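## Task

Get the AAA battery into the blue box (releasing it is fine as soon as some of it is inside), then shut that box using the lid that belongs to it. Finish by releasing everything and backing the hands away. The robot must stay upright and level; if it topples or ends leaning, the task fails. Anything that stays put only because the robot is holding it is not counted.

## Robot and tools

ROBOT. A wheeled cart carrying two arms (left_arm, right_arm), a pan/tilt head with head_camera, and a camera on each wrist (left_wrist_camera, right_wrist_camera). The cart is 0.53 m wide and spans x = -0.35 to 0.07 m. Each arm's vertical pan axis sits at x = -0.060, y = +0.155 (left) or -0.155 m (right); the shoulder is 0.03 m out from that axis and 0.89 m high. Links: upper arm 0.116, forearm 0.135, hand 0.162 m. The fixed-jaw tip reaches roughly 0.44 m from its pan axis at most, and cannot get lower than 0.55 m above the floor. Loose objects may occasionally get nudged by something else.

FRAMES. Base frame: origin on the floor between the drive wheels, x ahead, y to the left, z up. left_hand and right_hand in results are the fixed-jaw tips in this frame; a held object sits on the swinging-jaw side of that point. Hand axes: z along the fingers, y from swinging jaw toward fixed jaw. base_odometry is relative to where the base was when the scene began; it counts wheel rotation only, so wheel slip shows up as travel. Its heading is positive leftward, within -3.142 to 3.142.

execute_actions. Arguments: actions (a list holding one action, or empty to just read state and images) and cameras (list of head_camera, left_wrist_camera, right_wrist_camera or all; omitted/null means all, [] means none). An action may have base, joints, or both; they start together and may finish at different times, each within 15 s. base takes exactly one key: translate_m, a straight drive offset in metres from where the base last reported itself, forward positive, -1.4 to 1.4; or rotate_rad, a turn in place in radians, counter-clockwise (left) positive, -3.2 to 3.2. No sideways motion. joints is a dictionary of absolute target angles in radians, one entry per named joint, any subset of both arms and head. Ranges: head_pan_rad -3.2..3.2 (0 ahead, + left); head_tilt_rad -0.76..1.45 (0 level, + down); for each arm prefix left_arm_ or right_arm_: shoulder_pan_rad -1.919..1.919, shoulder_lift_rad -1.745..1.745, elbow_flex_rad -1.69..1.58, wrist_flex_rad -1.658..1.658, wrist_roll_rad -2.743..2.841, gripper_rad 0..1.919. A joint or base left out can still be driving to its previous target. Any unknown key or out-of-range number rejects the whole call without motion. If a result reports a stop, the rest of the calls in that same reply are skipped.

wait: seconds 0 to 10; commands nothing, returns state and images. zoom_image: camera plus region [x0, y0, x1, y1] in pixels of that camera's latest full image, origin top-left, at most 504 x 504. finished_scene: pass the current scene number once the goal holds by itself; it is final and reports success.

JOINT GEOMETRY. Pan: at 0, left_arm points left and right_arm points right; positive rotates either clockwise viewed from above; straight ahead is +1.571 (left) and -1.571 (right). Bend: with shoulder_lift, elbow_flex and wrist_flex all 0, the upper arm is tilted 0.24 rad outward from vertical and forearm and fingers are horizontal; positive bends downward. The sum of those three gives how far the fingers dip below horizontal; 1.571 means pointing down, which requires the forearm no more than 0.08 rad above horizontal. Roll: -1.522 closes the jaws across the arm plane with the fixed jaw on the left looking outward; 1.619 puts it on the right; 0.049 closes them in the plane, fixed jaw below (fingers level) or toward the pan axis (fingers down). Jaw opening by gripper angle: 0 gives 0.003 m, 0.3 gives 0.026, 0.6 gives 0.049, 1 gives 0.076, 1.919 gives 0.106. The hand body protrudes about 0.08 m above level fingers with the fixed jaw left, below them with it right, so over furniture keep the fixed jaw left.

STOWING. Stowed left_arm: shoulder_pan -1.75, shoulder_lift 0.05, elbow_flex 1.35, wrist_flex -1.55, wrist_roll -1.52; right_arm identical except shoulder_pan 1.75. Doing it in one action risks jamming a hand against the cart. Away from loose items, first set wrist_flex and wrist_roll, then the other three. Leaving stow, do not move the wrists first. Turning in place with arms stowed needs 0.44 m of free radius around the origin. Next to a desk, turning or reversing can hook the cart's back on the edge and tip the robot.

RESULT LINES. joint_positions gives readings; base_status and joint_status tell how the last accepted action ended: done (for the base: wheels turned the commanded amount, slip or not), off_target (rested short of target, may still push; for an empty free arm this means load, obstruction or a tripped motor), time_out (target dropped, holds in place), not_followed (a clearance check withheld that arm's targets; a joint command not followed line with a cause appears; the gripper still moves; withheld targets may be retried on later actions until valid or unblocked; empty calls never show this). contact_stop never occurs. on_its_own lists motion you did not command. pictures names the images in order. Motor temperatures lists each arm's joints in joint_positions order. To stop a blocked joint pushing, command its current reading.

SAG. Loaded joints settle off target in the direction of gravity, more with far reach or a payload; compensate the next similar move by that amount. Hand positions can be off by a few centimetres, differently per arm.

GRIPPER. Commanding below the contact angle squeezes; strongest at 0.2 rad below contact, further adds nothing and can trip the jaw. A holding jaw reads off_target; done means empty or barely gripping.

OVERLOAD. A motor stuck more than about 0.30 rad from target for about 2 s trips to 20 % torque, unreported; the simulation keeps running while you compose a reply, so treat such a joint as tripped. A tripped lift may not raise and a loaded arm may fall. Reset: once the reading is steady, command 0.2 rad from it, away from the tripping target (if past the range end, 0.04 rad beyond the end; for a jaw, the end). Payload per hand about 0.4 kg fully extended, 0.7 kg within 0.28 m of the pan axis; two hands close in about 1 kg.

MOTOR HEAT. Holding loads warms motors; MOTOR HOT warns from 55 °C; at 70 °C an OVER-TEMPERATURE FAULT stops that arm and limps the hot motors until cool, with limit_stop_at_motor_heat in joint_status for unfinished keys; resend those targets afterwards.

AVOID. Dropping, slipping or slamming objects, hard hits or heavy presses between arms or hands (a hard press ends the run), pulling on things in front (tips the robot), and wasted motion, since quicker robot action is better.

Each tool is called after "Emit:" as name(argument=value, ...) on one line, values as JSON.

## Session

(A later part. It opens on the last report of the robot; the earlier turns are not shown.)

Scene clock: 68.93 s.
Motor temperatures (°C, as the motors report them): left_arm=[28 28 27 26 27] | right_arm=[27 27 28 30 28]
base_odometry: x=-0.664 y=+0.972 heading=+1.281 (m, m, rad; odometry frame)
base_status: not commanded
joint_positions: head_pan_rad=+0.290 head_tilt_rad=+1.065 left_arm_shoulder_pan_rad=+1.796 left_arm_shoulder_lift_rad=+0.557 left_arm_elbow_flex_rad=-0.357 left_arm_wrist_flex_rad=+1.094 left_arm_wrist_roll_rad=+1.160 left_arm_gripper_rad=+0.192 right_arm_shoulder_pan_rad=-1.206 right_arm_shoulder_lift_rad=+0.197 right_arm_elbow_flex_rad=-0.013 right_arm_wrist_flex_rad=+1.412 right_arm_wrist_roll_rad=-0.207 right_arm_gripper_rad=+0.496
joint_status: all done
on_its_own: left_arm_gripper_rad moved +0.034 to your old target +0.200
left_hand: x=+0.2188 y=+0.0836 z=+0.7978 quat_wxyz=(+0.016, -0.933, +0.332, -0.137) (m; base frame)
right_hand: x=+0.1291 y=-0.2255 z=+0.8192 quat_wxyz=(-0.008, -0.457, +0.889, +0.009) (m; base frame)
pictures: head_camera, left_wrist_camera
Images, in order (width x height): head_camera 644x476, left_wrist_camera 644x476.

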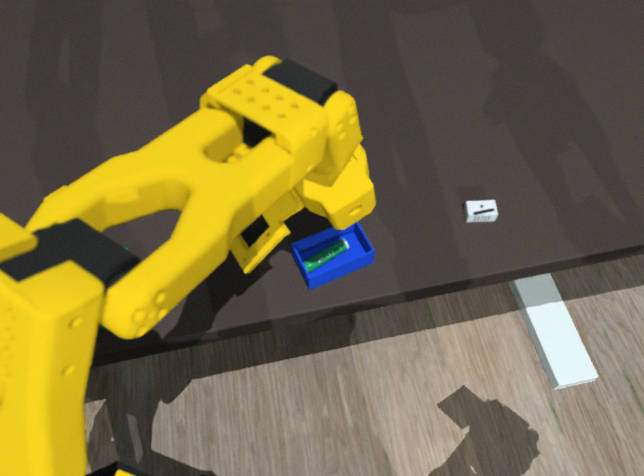

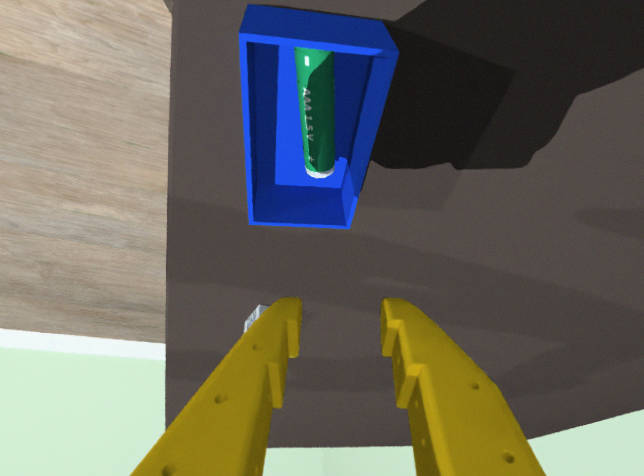

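Emit:
execute_actions(actions=[{"base":{"rotate_rad":0.8},"joints":{"left_arm_shoulder_pan_rad":0.6,"left_arm_shoulder_lift_rad":0.1,"left_arm_elbow_flex_rad":-0.1,"left_arm_wrist_flex_rad":1.3,"left_arm_wrist_roll_rad":-1.52,"right_arm_shoulder_pan_rad":-1.86,"head_pan_rad":-0.3,"head_tilt_rad":1.2}}], cameras=[])

Emit:
execute_actions(actions=[{"base":{"translate_m":0.065},"joints":{"right_arm_shoulder_lift_rad":0.38,"right_arm_elbow_flex_rad":0.07,"right_arm_wrist_flex_rad":1.135}}], cameras=["head_camera","right_wrist_camera"])

Scene clock: 72.00 s.
Motor temperatures (°C, as the motors report them): left_arm=[28 28 27 26 27] | right_arm=[27 27 28 30 28]
base_odometry: x=-0.664 y=+0.972 heading=+2.080 (m, m, rad; odometry frame)
base_status: done
joint_positions: head_pan_rad=-0.290 head_tilt_rad=+1.195 left_arm_shoulder_pan_rad=+0.605 left_arm_shoulder_lift_rad=+0.147 left_arm_elbow_flex_rad=-0.098 left_arm_wrist_flex_rad=+1.295 left_arm_wrist_roll_rad=-1.509 left_arm_gripper_rad=+0.192 right_arm_shoulder_pan_rad=-1.853 right_arm_shoulder_lift_rad=+0.197 right_arm_elbow_flex_rad=-0.013 right_arm_wrist_flex_rad=+1.412 right_arm_wrist_roll_rad=-0.207 right_arm_gripper_rad=+0.496
joint_status: all done
left_hand: x=+0.0733 y=+0.3611 z=+0.8433 quat_wxyz=(+0.101, -0.467, +0.877, +0.052) (m; base frame)
right_hand: x=+0.1334 y=-0.0972 z=+0.8192 quat_wxyz=(-0.011, -0.716, +0.698, +0.006) (m; base frame)
pictures: none
No camera images: the call's "cameras" was empty. Leave "cameras" out to get every camera's image.

Scene clock: 73.00 s.
Motor temperatures (°C, as the motors report them): left_arm=[28 28 27 26 27] | right_arm=[27 27 28 30 28]
base_odometry: x=-0.695 y=+1.028 heading=+2.081 (m, m, rad; odometry frame)
base_status: done
joint_positions: head_pan_rad=-0.290 head_tilt_rad=+1.195 left_arm_shoulder_pan_rad=+0.605 left_arm_shoulder_lift_rad=+0.147 left_arm_elbow_flex_rad=-0.098 left_arm_wrist_flex_rad=+1.295 left_arm_wrist_roll_rad=-1.509 left_arm_gripper_rad=+0.192 right_arm_shoulder_pan_rad=-1.853 right_arm_shoulder_lift_rad=+0.388 right_arm_elbow_flex_rad=+0.071 right_arm_wrist_flex_rad=+1.142 right_arm_wrist_roll_rad=-0.207 right_arm_gripper_rad=+0.496
joint_status: all done
left_hand: x=+0.0733 y=+0.3611 z=+0.8433 quat_wxyz=(+0.101, -0.467, +0.877, +0.052) (m; base frame)
right_hand: x=+0.1408 y=-0.0950 z=+0.7722 quat_wxyz=(-0.013, -0.716, +0.698, +0.008) (m; base frame)
pictures: head_camera, right_wrist_camera
Images, in order (width x height): head_camera 644x476, right_wrist_camera 644x476.

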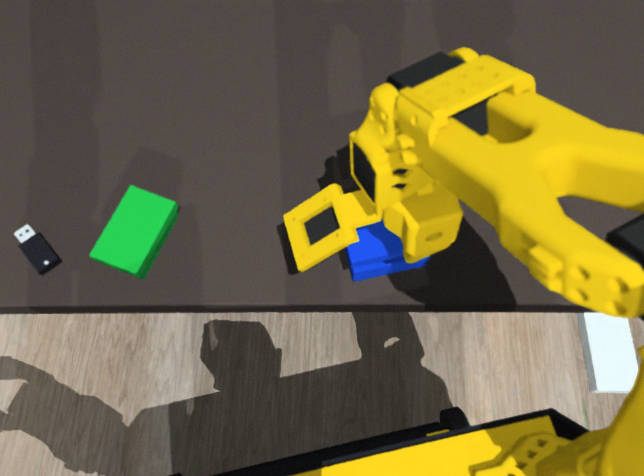

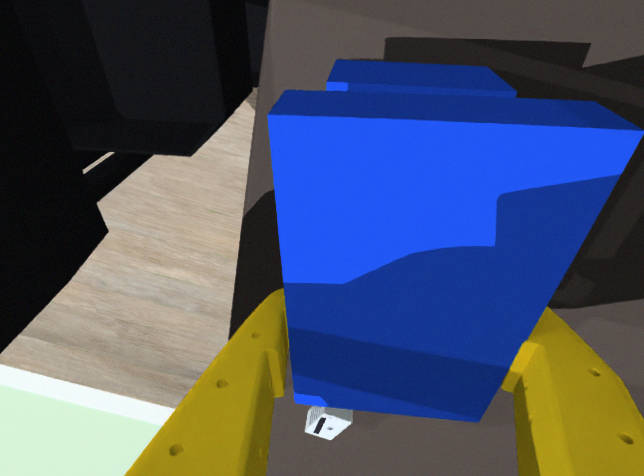

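Emit:
zoom_image(camera="right_wrist_camera", region=[260, 20, 644, 160])

Region (260, 20, 644, 160) of right_wrist_camera's 644x476 image, scaled by 1.312; it fills the top 184 rows of this view, and the rest is white.

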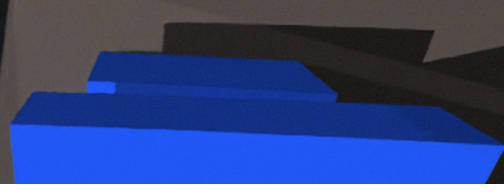

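Emit:
execute_actions(actions=[{"joints":{"right_arm_shoulder_pan_rad":-1.833}}], cameras=["right_wrist_camera"])

Scene clock: 73.83 s.
Motor temperatures (°C, as the motors report them): left_arm=[28 28 27 26 27] | right_arm=[27 27 28 30 28]
base_odometry: x=-0.695 y=+1.028 heading=+2.081 (m, m, rad; odometry frame)
base_status: not commanded
joint_positions: head_pan_rad=-0.290 head_tilt_rad=+1.195 left_arm_shoulder_pan_rad=+0.605 left_arm_shoulder_lift_rad=+0.147 left_arm_elbow_flex_rad=-0.098 left_arm_wrist_flex_rad=+1.295 left_arm_wrist_roll_rad=-1.509 left_arm_gripper_rad=+0.192 right_arm_shoulder_pan_rad=-1.841 right_arm_shoulder_lift_rad=+0.388 right_arm_elbow_flex_rad=+0.071 right_arm_wrist_flex_rad=+1.142 right_arm_wrist_roll_rad=-0.207 right_arm_gripper_rad=+0.496
joint_status: all done
left_hand: x=+0.0733 y=+0.3611 z=+0.8433 quat_wxyz=(+0.101, -0.467, +0.877, +0.052) (m; base frame)
right_hand: x=+0.1415 y=-0.0975 z=+0.7722 quat_wxyz=(-0.013, -0.712, +0.702, +0.008) (m; base frame)
pictures: right_wrist_camera
Images, in order (width x height): right_wrist_camera 644x476.

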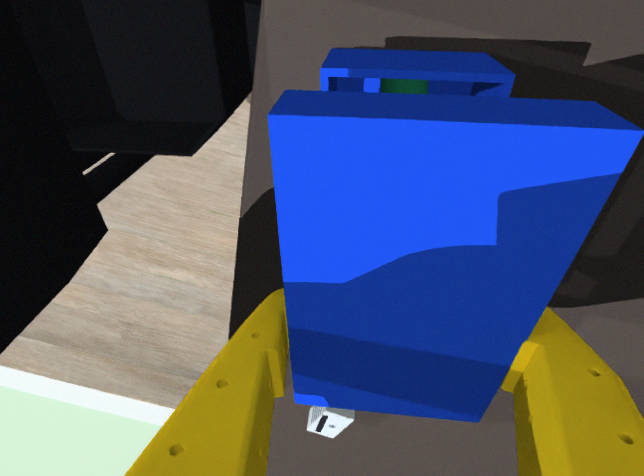

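Emit:
execute_actions(actions=[{"joints":{"right_arm_shoulder_pan_rad":-1.853,"right_arm_shoulder_lift_rad":0.45,"right_arm_elbow_flex_rad":0.092,"right_arm_wrist_flex_rad":1.045}}], cameras=["head_camera","right_wrist_camera"])

Scene clock: 74.73 s.
Motor temperatures (°C, as the motors report them): left_arm=[28 28 27 26 27] | right_arm=[27 27 28 30 28]
base_odometry: x=-0.695 y=+1.028 heading=+2.081 (m, m, rad; odometry frame)
base_status: not commanded
joint_positions: head_pan_rad=-0.290 head_tilt_rad=+1.195 left_arm_shoulder_pan_rad=+0.605 left_arm_shoulder_lift_rad=+0.147 left_arm_elbow_flex_rad=-0.098 left_arm_wrist_flex_rad=+1.295 left_arm_wrist_roll_rad=-1.509 left_arm_gripper_rad=+0.192 right_arm_shoulder_pan_rad=-1.846 right_arm_shoulder_lift_rad=+0.459 right_arm_elbow_flex_rad=+0.092 right_arm_wrist_flex_rad=+1.050 right_arm_wrist_roll_rad=-0.207 right_arm_gripper_rad=+0.496
joint_status: all done
left_hand: x=+0.0733 y=+0.3611 z=+0.8433 quat_wxyz=(+0.101, -0.467, +0.877, +0.052) (m; base frame)
right_hand: x=+0.1421 y=-0.0963 z=+0.7561 quat_wxyz=(-0.013, -0.714, +0.700, +0.008) (m; base frame)
pictures: head_camera, right_wrist_camera
Images, in order (width x height): head_camera 644x476, right_wrist_camera 644x476.

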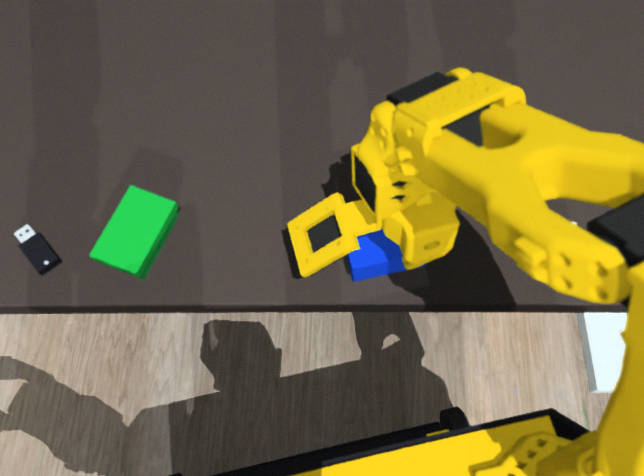

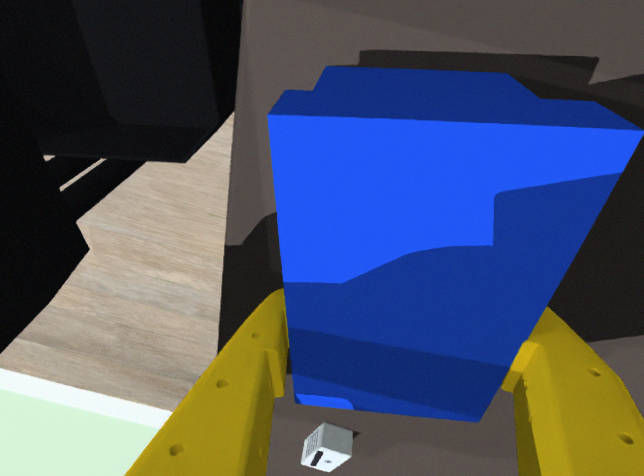

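Emit:
execute_actions(actions=[{"joints":{"right_arm_shoulder_lift_rad":0.515,"right_arm_elbow_flex_rad":0.11,"right_arm_wrist_flex_rad":0.965}}], cameras=["head_camera","right_wrist_camera"])

Scene clock: 75.67 s.
Motor temperatures (°C, as the motors report them): left_arm=[28 28 27 26 27] | right_arm=[27 27 28 30 28]
base_odometry: x=-0.695 y=+1.028 heading=+2.081 (m, m, rad; odometry frame)
base_status: not commanded
joint_positions: head_pan_rad=-0.290 head_tilt_rad=+1.195 left_arm_shoulder_pan_rad=+0.605 left_arm_shoulder_lift_rad=+0.147 left_arm_elbow_flex_rad=-0.098 left_arm_wrist_flex_rad=+1.295 left_arm_wrist_roll_rad=-1.509 left_arm_gripper_rad=+0.192 right_arm_shoulder_pan_rad=-1.846 right_arm_shoulder_lift_rad=+0.490 right_arm_elbow_flex_rad=+0.106 right_arm_wrist_flex_rad=+0.985 right_arm_wrist_roll_rad=-0.206 right_arm_gripper_rad=+0.496
joint_status: all done
left_hand: x=+0.0733 y=+0.3611 z=+0.8433 quat_wxyz=(+0.101, -0.467, +0.877, +0.052) (m; base frame)
right_hand: x=+0.1448 y=-0.0956 z=+0.7483 quat_wxyz=(-0.005, -0.714, +0.700, +0.003) (m; base frame)
pictures: head_camera, right_wrist_camera
Images, in order (width x height): head_camera 644x476, right_wrist_camera 644x476.

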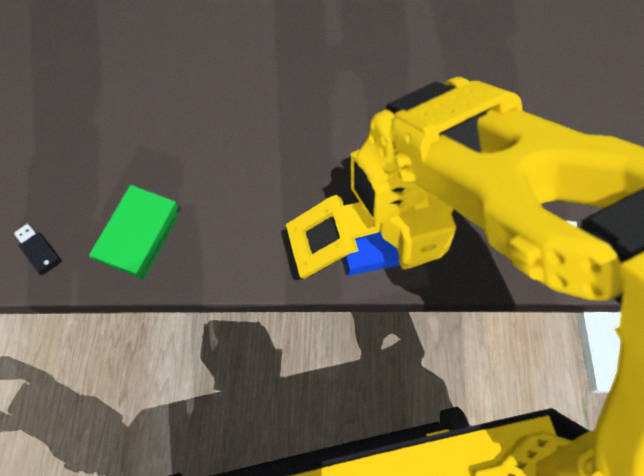

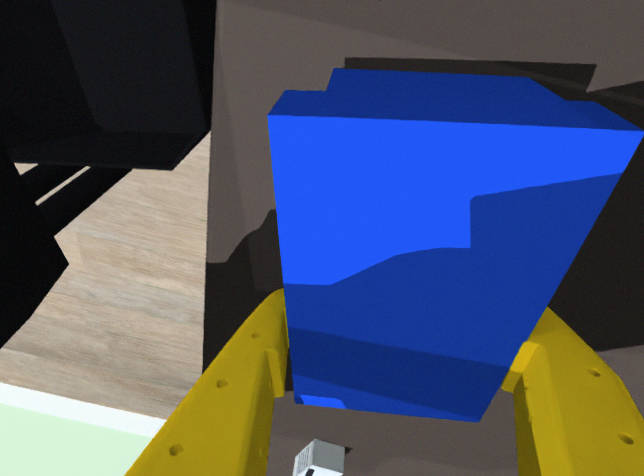

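Emit:
execute_actions(actions=[{"joints":{"right_arm_shoulder_lift_rad":0.37,"right_arm_elbow_flex_rad":0.06,"right_arm_wrist_flex_rad":1.085}}], cameras=["head_camera","right_wrist_camera"])

Scene clock: 76.60 s.
Motor temperatures (°C, as the motors report them): left_arm=[28 28 27 26 27] | right_arm=[27 27 28 30 28]
base_odometry: x=-0.695 y=+1.028 heading=+2.081 (m, m, rad; odometry frame)
base_status: not commanded
joint_positions: head_pan_rad=-0.290 head_tilt_rad=+1.195 left_arm_shoulder_pan_rad=+0.605 left_arm_shoulder_lift_rad=+0.147 left_arm_elbow_flex_rad=-0.098 left_arm_wrist_flex_rad=+1.295 left_arm_wrist_roll_rad=-1.509 left_arm_gripper_rad=+0.192 right_arm_shoulder_pan_rad=-1.846 right_arm_shoulder_lift_rad=+0.422 right_arm_elbow_flex_rad=+0.092 right_arm_wrist_flex_rad=+1.078 right_arm_wrist_roll_rad=-0.206 right_arm_gripper_rad=+0.496
joint_status: all done
left_hand: x=+0.0733 y=+0.3611 z=+0.8433 quat_wxyz=(+0.101, -0.467, +0.877, +0.052) (m; base frame)
right_hand: x=+0.1426 y=-0.0962 z=+0.7630 quat_wxyz=(-0.009, -0.714, +0.700, +0.005) (m; base frame)
pictures: head_camera, right_wrist_camera
Images, in order (width x height): head_camera 644x476, right_wrist_camera 644x476.

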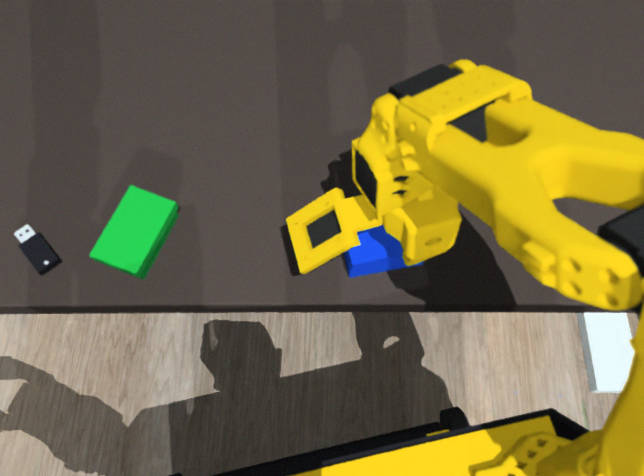

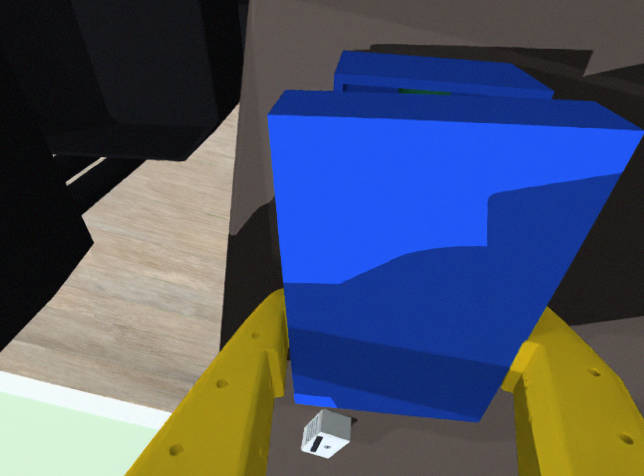

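Emit:
execute_actions(actions=[{"joints":{"right_arm_shoulder_pan_rad":-1.867,"right_arm_wrist_roll_rad":-0.258,"right_arm_wrist_flex_rad":1.063}}], cameras=["right_wrist_camera"])

Scene clock: 77.77 s.
Motor temperatures (°C, as the motors report them): left_arm=[28 28 27 26 27] | right_arm=[27 27 28 30 28]
base_odometry: x=-0.695 y=+1.028 heading=+2.081 (m, m, rad; odometry frame)
base_status: not commanded
joint_positions: head_pan_rad=-0.290 head_tilt_rad=+1.195 left_arm_shoulder_pan_rad=+0.605 left_arm_shoulder_lift_rad=+0.147 left_arm_elbow_flex_rad=-0.098 left_arm_wrist_flex_rad=+1.295 left_arm_wrist_roll_rad=-1.509 left_arm_gripper_rad=+0.192 right_arm_shoulder_pan_rad=-1.860 right_arm_shoulder_lift_rad=+0.422 right_arm_elbow_flex_rad=+0.092 right_arm_wrist_flex_rad=+1.070 right_arm_wrist_roll_rad=-0.250 right_arm_gripper_rad=+0.496
joint_status: all done
left_hand: x=+0.0733 y=+0.3611 z=+0.8433 quat_wxyz=(+0.101, -0.467, +0.877, +0.052) (m; base frame)
right_hand: x=+0.1429 y=-0.0927 z=+0.7629 quat_wxyz=(-0.006, -0.703, +0.711, +0.003) (m; base frame)
pictures: right_wrist_camera
Images, in order (width x height): right_wrist_camera 644x476.

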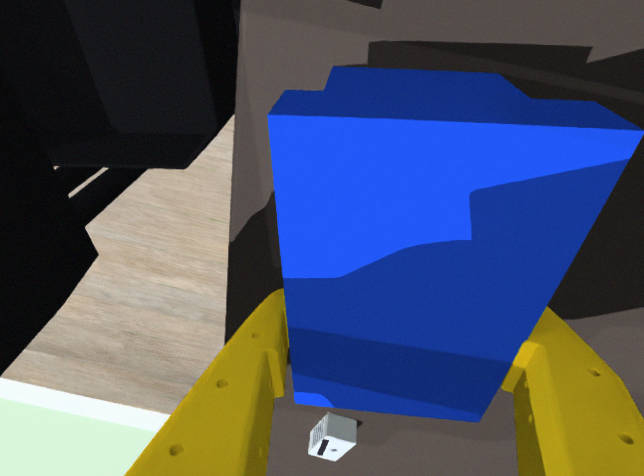

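Emit:
zoom_image(camera="right_wrist_camera", region=[300, 40, 552, 120])

Region (300, 40, 552, 120) of right_wrist_camera's 644x476 image, scaled by 2.000; it fills the top 160 rows of this view, and the rest is white.

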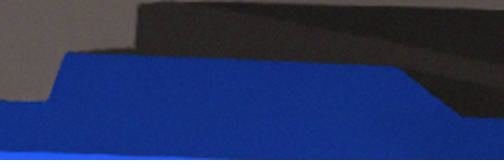

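Emit:
execute_actions(actions=[{"joints":{"right_arm_shoulder_lift_rad":0.462,"right_arm_elbow_flex_rad":0.10,"right_arm_wrist_flex_rad":1.008}}], cameras=["right_wrist_camera"])

Scene clock: 78.80 s.
Motor temperatures (°C, as the motors report them): left_arm=[28 28 27 26 27] | right_arm=[27 27 28 30 28]
base_odometry: x=-0.695 y=+1.028 heading=+2.081 (m, m, rad; odometry frame)
base_status: not commanded
joint_positions: head_pan_rad=-0.290 head_tilt_rad=+1.195 left_arm_shoulder_pan_rad=+0.605 left_arm_shoulder_lift_rad=+0.147 left_arm_elbow_flex_rad=-0.098 left_arm_wrist_flex_rad=+1.295 left_arm_wrist_roll_rad=-1.509 left_arm_gripper_rad=+0.192 right_arm_shoulder_pan_rad=-1.860 right_arm_shoulder_lift_rad=+0.471 right_arm_elbow_flex_rad=+0.100 right_arm_wrist_flex_rad=+1.015 right_arm_wrist_roll_rad=-0.250 right_arm_gripper_rad=+0.496
joint_status: all done
left_hand: x=+0.0733 y=+0.3611 z=+0.8433 quat_wxyz=(+0.101, -0.467, +0.877, +0.052) (m; base frame)
right_hand: x=+0.1433 y=-0.0926 z=+0.7526 quat_wxyz=(-0.007, -0.703, +0.711, +0.004) (m; base frame)
pictures: right_wrist_camera
Images, in order (width x height): right_wrist_camera 644x476.

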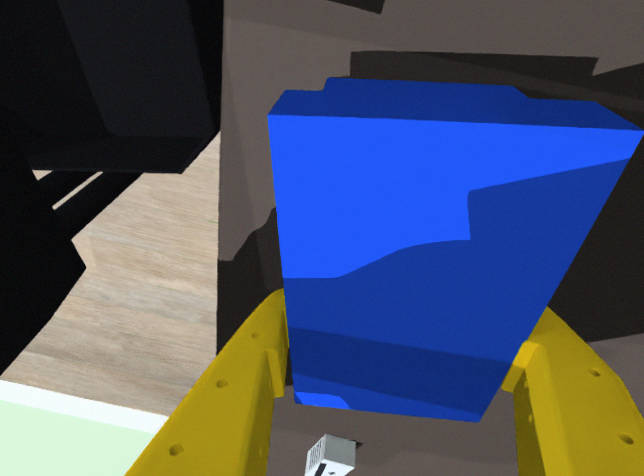

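Emit:
execute_actions(actions=[{"joints":{"right_arm_shoulder_pan_rad":-1.846}}], cameras=["right_wrist_camera"])

Emit:
execute_actions(actions=[{"joints":{"right_arm_shoulder_lift_rad":0.49,"right_arm_elbow_flex_rad":0.105,"right_arm_wrist_flex_rad":0.978}}], cameras=["right_wrist_camera"])

Scene clock: 79.43 s.
Motor temperatures (°C, as the motors report them): left_arm=[28 28 27 26 27] | right_arm=[27 27 28 30 28]
base_odometry: x=-0.695 y=+1.028 heading=+2.081 (m, m, rad; odometry frame)
base_status: not commanded
joint_positions: head_pan_rad=-0.290 head_tilt_rad=+1.195 left_arm_shoulder_pan_rad=+0.605 left_arm_shoulder_lift_rad=+0.147 left_arm_elbow_flex_rad=-0.098 left_arm_wrist_flex_rad=+1.295 left_arm_wrist_roll_rad=-1.509 left_arm_gripper_rad=+0.192 right_arm_shoulder_pan_rad=-1.853 right_arm_shoulder_lift_rad=+0.471 right_arm_elbow_flex_rad=+0.100 right_arm_wrist_flex_rad=+1.015 right_arm_wrist_roll_rad=-0.250 right_arm_gripper_rad=+0.496
joint_status: all done
left_hand: x=+0.0733 y=+0.3611 z=+0.8433 quat_wxyz=(+0.101, -0.467, +0.877, +0.052) (m; base frame)
right_hand: x=+0.1437 y=-0.0938 z=+0.7526 quat_wxyz=(-0.007, -0.701, +0.713, +0.004) (m; base frame)
pictures: right_wrist_camera
Images, in order (width x height): right_wrist_camera 644x476.

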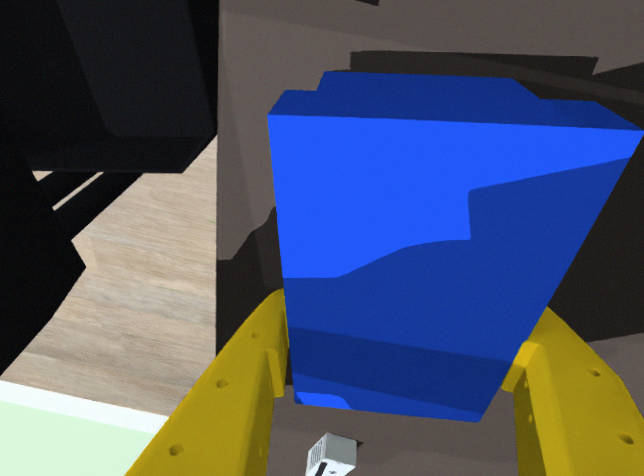

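Scene clock: 80.03 s.
Motor temperatures (°C, as the motors report them): left_arm=[28 28 27 26 27] | right_arm=[27 27 28 30 28]
base_odometry: x=-0.695 y=+1.028 heading=+2.081 (m, m, rad; odometry frame)
base_status: not commanded
joint_positions: head_pan_rad=-0.290 head_tilt_rad=+1.195 left_arm_shoulder_pan_rad=+0.605 left_arm_shoulder_lift_rad=+0.147 left_arm_elbow_flex_rad=-0.098 left_arm_wrist_flex_rad=+1.295 left_arm_wrist_roll_rad=-1.509 left_arm_gripper_rad=+0.192 right_arm_shoulder_pan_rad=-1.850 right_arm_shoulder_lift_rad=+0.488 right_arm_elbow_flex_rad=+0.105 right_arm_wrist_flex_rad=+0.982 right_arm_wrist_roll_rad=-0.250 right_arm_gripper_rad=+0.496
joint_status: all done
left_hand: x=+0.0733 y=+0.3611 z=+0.8433 quat_wxyz=(+0.101, -0.467, +0.877, +0.052) (m; base frame)
right_hand: x=+0.1455 y=-0.0940 z=+0.7487 quat_wxyz=(-0.002, -0.700, +0.714, +0.001) (m; base frame)
pictures: right_wrist_camera
Images, in order (width x height): right_wrist_camera 644x476.

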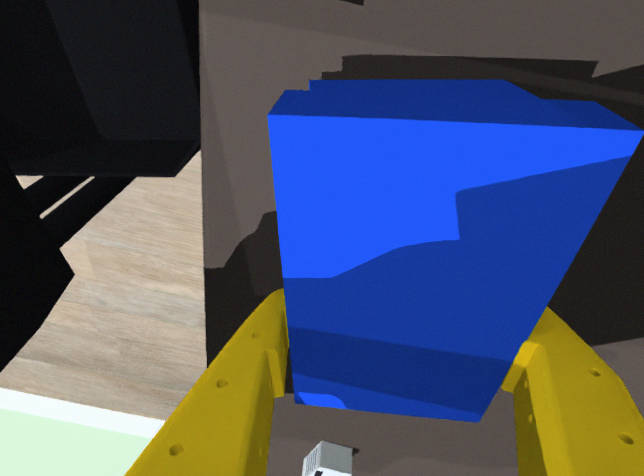

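Emit:
execute_actions(actions=[{"joints":{"right_arm_wrist_flex_rad":1.003}}], cameras=["head_camera","right_wrist_camera"])

Scene clock: 80.80 s.
Motor temperatures (°C, as the motors report them): left_arm=[28 28 27 26 27] | right_arm=[27 27 28 30 28]
base_odometry: x=-0.695 y=+1.028 heading=+2.081 (m, m, rad; odometry frame)
base_status: not commanded
joint_positions: head_pan_rad=-0.290 head_tilt_rad=+1.195 left_arm_shoulder_pan_rad=+0.605 left_arm_shoulder_lift_rad=+0.147 left_arm_elbow_flex_rad=-0.098 left_arm_wrist_flex_rad=+1.295 left_arm_wrist_roll_rad=-1.509 left_arm_gripper_rad=+0.192 right_arm_shoulder_pan_rad=-1.850 right_arm_shoulder_lift_rad=+0.488 right_arm_elbow_flex_rad=+0.105 right_arm_wrist_flex_rad=+0.992 right_arm_wrist_roll_rad=-0.250 right_arm_gripper_rad=+0.496
joint_status: all done
left_hand: x=+0.0733 y=+0.3611 z=+0.8433 quat_wxyz=(+0.101, -0.467, +0.877, +0.052) (m; base frame)
right_hand: x=+0.1441 y=-0.0944 z=+0.7488 quat_wxyz=(-0.006, -0.700, +0.714, +0.003) (m; base frame)
pictures: head_camera, right_wrist_camera
Images, in order (width x height): head_camera 644x476, right_wrist_camera 644x476.

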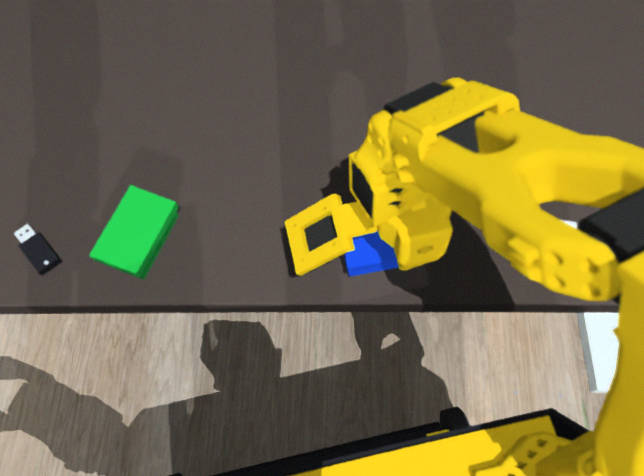

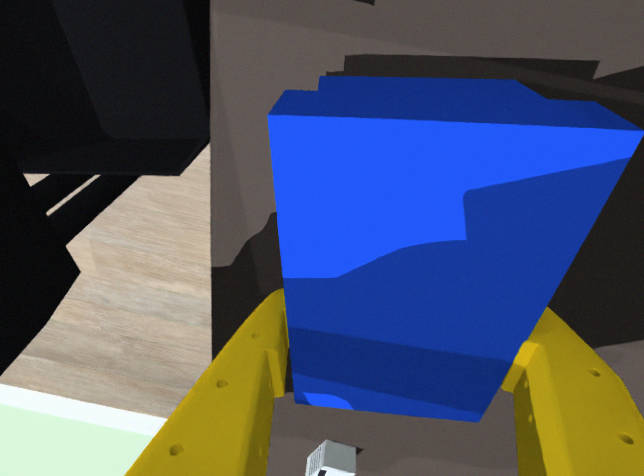

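Emit:
execute_actions(actions=[{"joints":{"right_arm_wrist_roll_rad":-0.222}}], cameras=["right_wrist_camera"])

Emit:
execute_actions(actions=[{"joints":{"right_arm_shoulder_lift_rad":0.505}}], cameras=["right_wrist_camera"])

Scene clock: 81.53 s.
Motor temperatures (°C, as the motors report them): left_arm=[28 28 27 26 27] | right_arm=[27 27 28 30 28]
base_odometry: x=-0.695 y=+1.028 heading=+2.081 (m, m, rad; odometry frame)
base_status: not commanded
joint_positions: head_pan_rad=-0.290 head_tilt_rad=+1.195 left_arm_shoulder_pan_rad=+0.605 left_arm_shoulder_lift_rad=+0.147 left_arm_elbow_flex_rad=-0.098 left_arm_wrist_flex_rad=+1.295 left_arm_wrist_roll_rad=-1.509 left_arm_gripper_rad=+0.192 right_arm_shoulder_pan_rad=-1.850 right_arm_shoulder_lift_rad=+0.488 right_arm_elbow_flex_rad=+0.105 right_arm_wrist_flex_rad=+0.993 right_arm_wrist_roll_rad=-0.232 right_arm_gripper_rad=+0.496
joint_status: all done
left_hand: x=+0.0733 y=+0.3611 z=+0.8433 quat_wxyz=(+0.101, -0.467, +0.877, +0.052) (m; base frame)
right_hand: x=+0.1439 y=-0.0946 z=+0.7488 quat_wxyz=(-0.007, -0.707, +0.708, +0.004) (m; base frame)
pictures: right_wrist_camera
Images, in order (width x height): right_wrist_camera 644x476.

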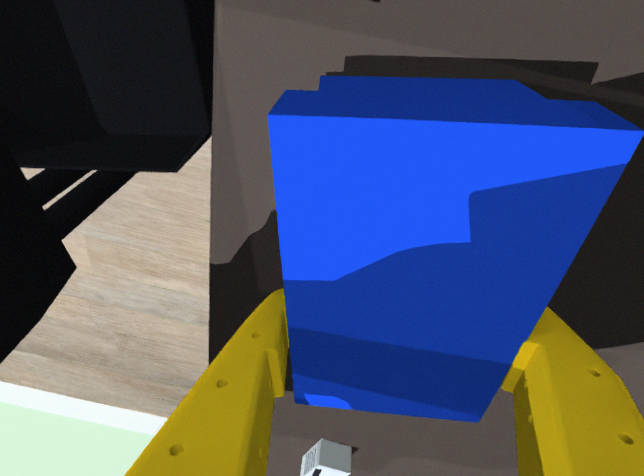

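Scene clock: 81.93 s.
Motor temperatures (°C, as the motors report them): left_arm=[28 28 27 26 27] | right_arm=[27 27 28 30 28]
base_odometry: x=-0.695 y=+1.028 heading=+2.081 (m, m, rad; odometry frame)
base_status: not commanded
joint_positions: head_pan_rad=-0.290 head_tilt_rad=+1.195 left_arm_shoulder_pan_rad=+0.605 left_arm_shoulder_lift_rad=+0.147 left_arm_elbow_flex_rad=-0.098 left_arm_wrist_flex_rad=+1.295 left_arm_wrist_roll_rad=-1.509 left_arm_gripper_rad=+0.192 right_arm_shoulder_pan_rad=-1.850 right_arm_shoulder_lift_rad=+0.490 right_arm_elbow_flex_rad=+0.105 right_arm_wrist_flex_rad=+0.993 right_arm_wrist_roll_rad=-0.232 right_arm_gripper_rad=+0.496
joint_status: all done
left_hand: x=+0.0733 y=+0.3611 z=+0.8433 quat_wxyz=(+0.101, -0.467, +0.877, +0.052) (m; base frame)
right_hand: x=+0.1437 y=-0.0947 z=+0.7486 quat_wxyz=(-0.007, -0.707, +0.708, +0.004) (m; base frame)
pictures: right_wrist_camera
Images, in order (width x height): right_wrist_camera 644x476.

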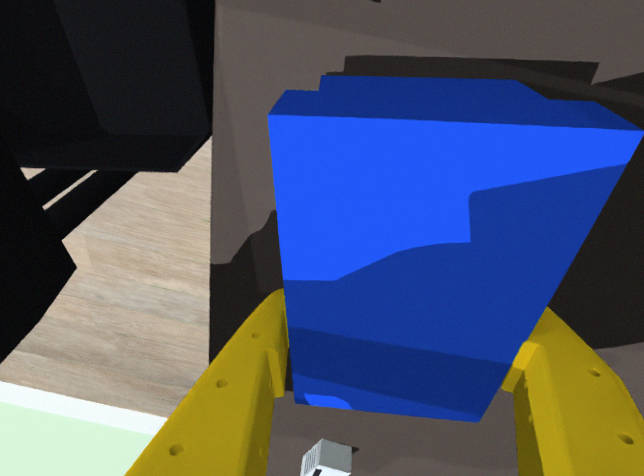

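Emit:
execute_actions(actions=[{"joints":{"right_arm_shoulder_lift_rad":0.47,"right_arm_gripper_rad":0.62}}], cameras=["head_camera","right_wrist_camera"])

Scene clock: 82.90 s.
Motor temperatures (°C, as the motors report them): left_arm=[28 28 27 26 27] | right_arm=[27 27 28 30 28]
base_odometry: x=-0.695 y=+1.028 heading=+2.081 (m, m, rad; odometry frame)
base_status: not commanded
joint_positions: head_pan_rad=-0.290 head_tilt_rad=+1.195 left_arm_shoulder_pan_rad=+0.605 left_arm_shoulder_lift_rad=+0.147 left_arm_elbow_flex_rad=-0.098 left_arm_wrist_flex_rad=+1.295 left_arm_wrist_roll_rad=-1.509 left_arm_gripper_rad=+0.192 right_arm_shoulder_pan_rad=-1.850 right_arm_shoulder_lift_rad=+0.488 right_arm_elbow_flex_rad=+0.105 right_arm_wrist_flex_rad=+0.995 right_arm_wrist_roll_rad=-0.230 right_arm_gripper_rad=+0.608
joint_status: all done
left_hand: x=+0.0733 y=+0.3611 z=+0.8433 quat_wxyz=(+0.101, -0.467, +0.877, +0.052) (m; base frame)
right_hand: x=+0.1436 y=-0.0947 z=+0.7489 quat_wxyz=(-0.007, -0.707, +0.707, +0.004) (m; base frame)
pictures: head_camera, right_wrist_camera
Images, in order (width x height): head_camera 644x476, right_wrist_camera 644x476.

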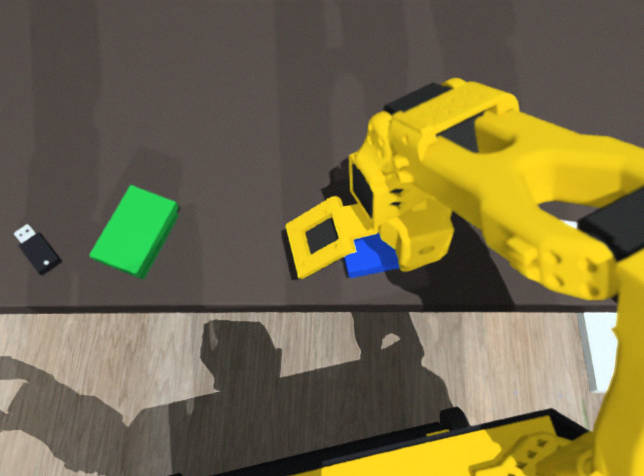

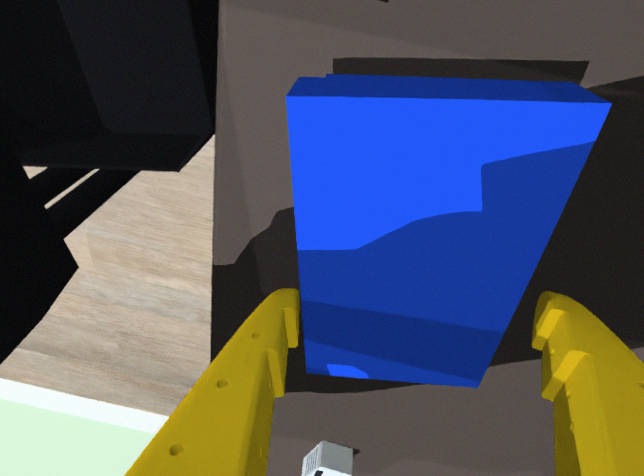

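Emit:
execute_actions(actions=[{"joints":{"right_arm_shoulder_lift_rad":0.25,"right_arm_elbow_flex_rad":0.0,"right_arm_wrist_flex_rad":1.27,"right_arm_gripper_rad":0.8}}], cameras=["right_wrist_camera"])

Emit:
execute_actions(actions=[{"base":{"translate_m":-0.3},"joints":{"right_arm_shoulder_pan_rad":-1.0,"head_tilt_rad":0.8,"head_pan_rad":-0.2}}], cameras=["head_camera"])

Emit:
zoom_image(camera="head_camera", region=[240, 150, 440, 300])

Scene clock: 84.10 s.
Motor temperatures (°C, as the motors report them): left_arm=[28 28 27 26 27] | right_arm=[27 27 28 30 28]
base_odometry: x=-0.695 y=+1.028 heading=+2.081 (m, m, rad; odometry frame)
base_status: not commanded
joint_positions: head_pan_rad=-0.290 head_tilt_rad=+1.195 left_arm_shoulder_pan_rad=+0.605 left_arm_shoulder_lift_rad=+0.147 left_arm_elbow_flex_rad=-0.098 left_arm_wrist_flex_rad=+1.295 left_arm_wrist_roll_rad=-1.509 left_arm_gripper_rad=+0.192 right_arm_shoulder_pan_rad=-1.850 right_arm_shoulder_lift_rad=+0.299 right_arm_elbow_flex_rad=+0.034 right_arm_wrist_flex_rad=+1.263 right_arm_wrist_roll_rad=-0.230 right_arm_gripper_rad=+0.788
joint_status: all done
left_hand: x=+0.0733 y=+0.3611 z=+0.8433 quat_wxyz=(+0.101, -0.467, +0.877, +0.052) (m; base frame)
right_hand: x=+0.1392 y=-0.0960 z=+0.7938 quat_wxyz=(-0.011, -0.707, +0.707, +0.006) (m; base frame)
pictures: right_wrist_camera
Images, in order (width x height): right_wrist_camera 644x476.

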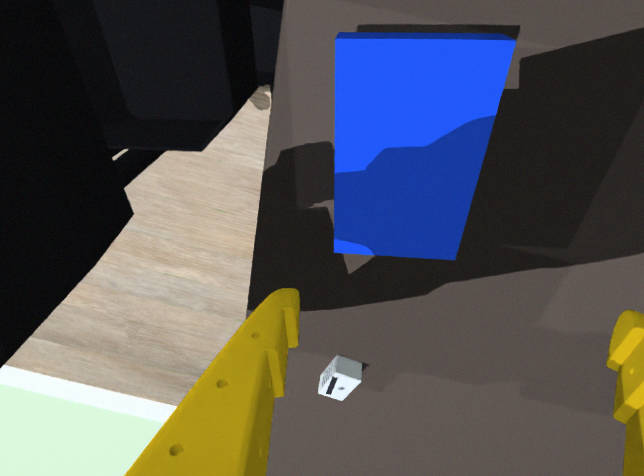

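Scene clock: 86.47 s.
Motor temperatures (°C, as the motors report them): left_arm=[28 29 27 26 27] | right_arm=[27 27 28 30 28]
base_odometry: x=-0.549 y=+0.767 heading=+2.083 (m, m, rad; odometry frame)
base_status: done
joint_positions: head_pan_rad=-0.210 head_tilt_rad=+0.814 left_arm_shoulder_pan_rad=+0.605 left_arm_shoulder_lift_rad=+0.147 left_arm_elbow_flex_rad=-0.098 left_arm_wrist_flex_rad=+1.295 left_arm_wrist_roll_rad=-1.509 left_arm_gripper_rad=+0.192 right_arm_shoulder_pan_rad=-1.007 right_arm_shoulder_lift_rad=+0.299 right_arm_elbow_flex_rad=+0.034 right_arm_wrist_flex_rad=+1.265 right_arm_wrist_roll_rad=-0.230 right_arm_gripper_rad=+0.788
joint_status: all done
left_hand: x=+0.0733 y=+0.3611 z=+0.8433 quat_wxyz=(+0.101, -0.467, +0.877, +0.052) (m; base frame)
right_hand: x=+0.1163 y=-0.2644 z=+0.7938 quat_wxyz=(-0.008, -0.356, +0.934, +0.011) (m; base frame)
pictures: head_camera
Images, in order (width x height): head_camera 644x476.

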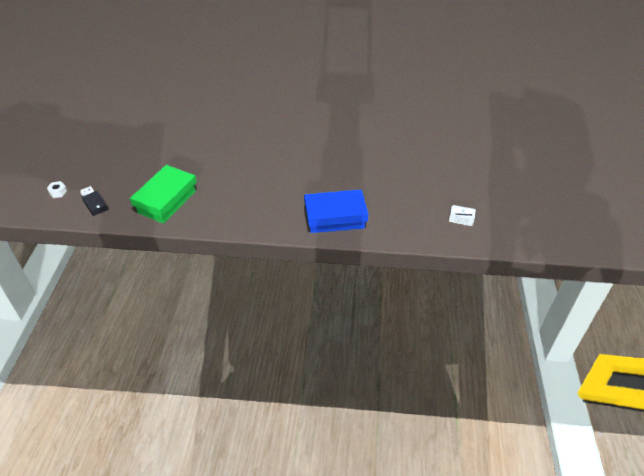

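Region (240, 150, 440, 300) of head_camera's 644x476 image, scaled by 2.520; it fills the top 378 rows of this view, and the rest is white.

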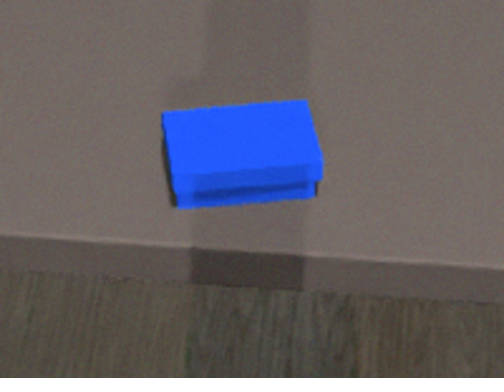

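Emit:
finished_scene(scene=1)

The scene is finished: the task was done.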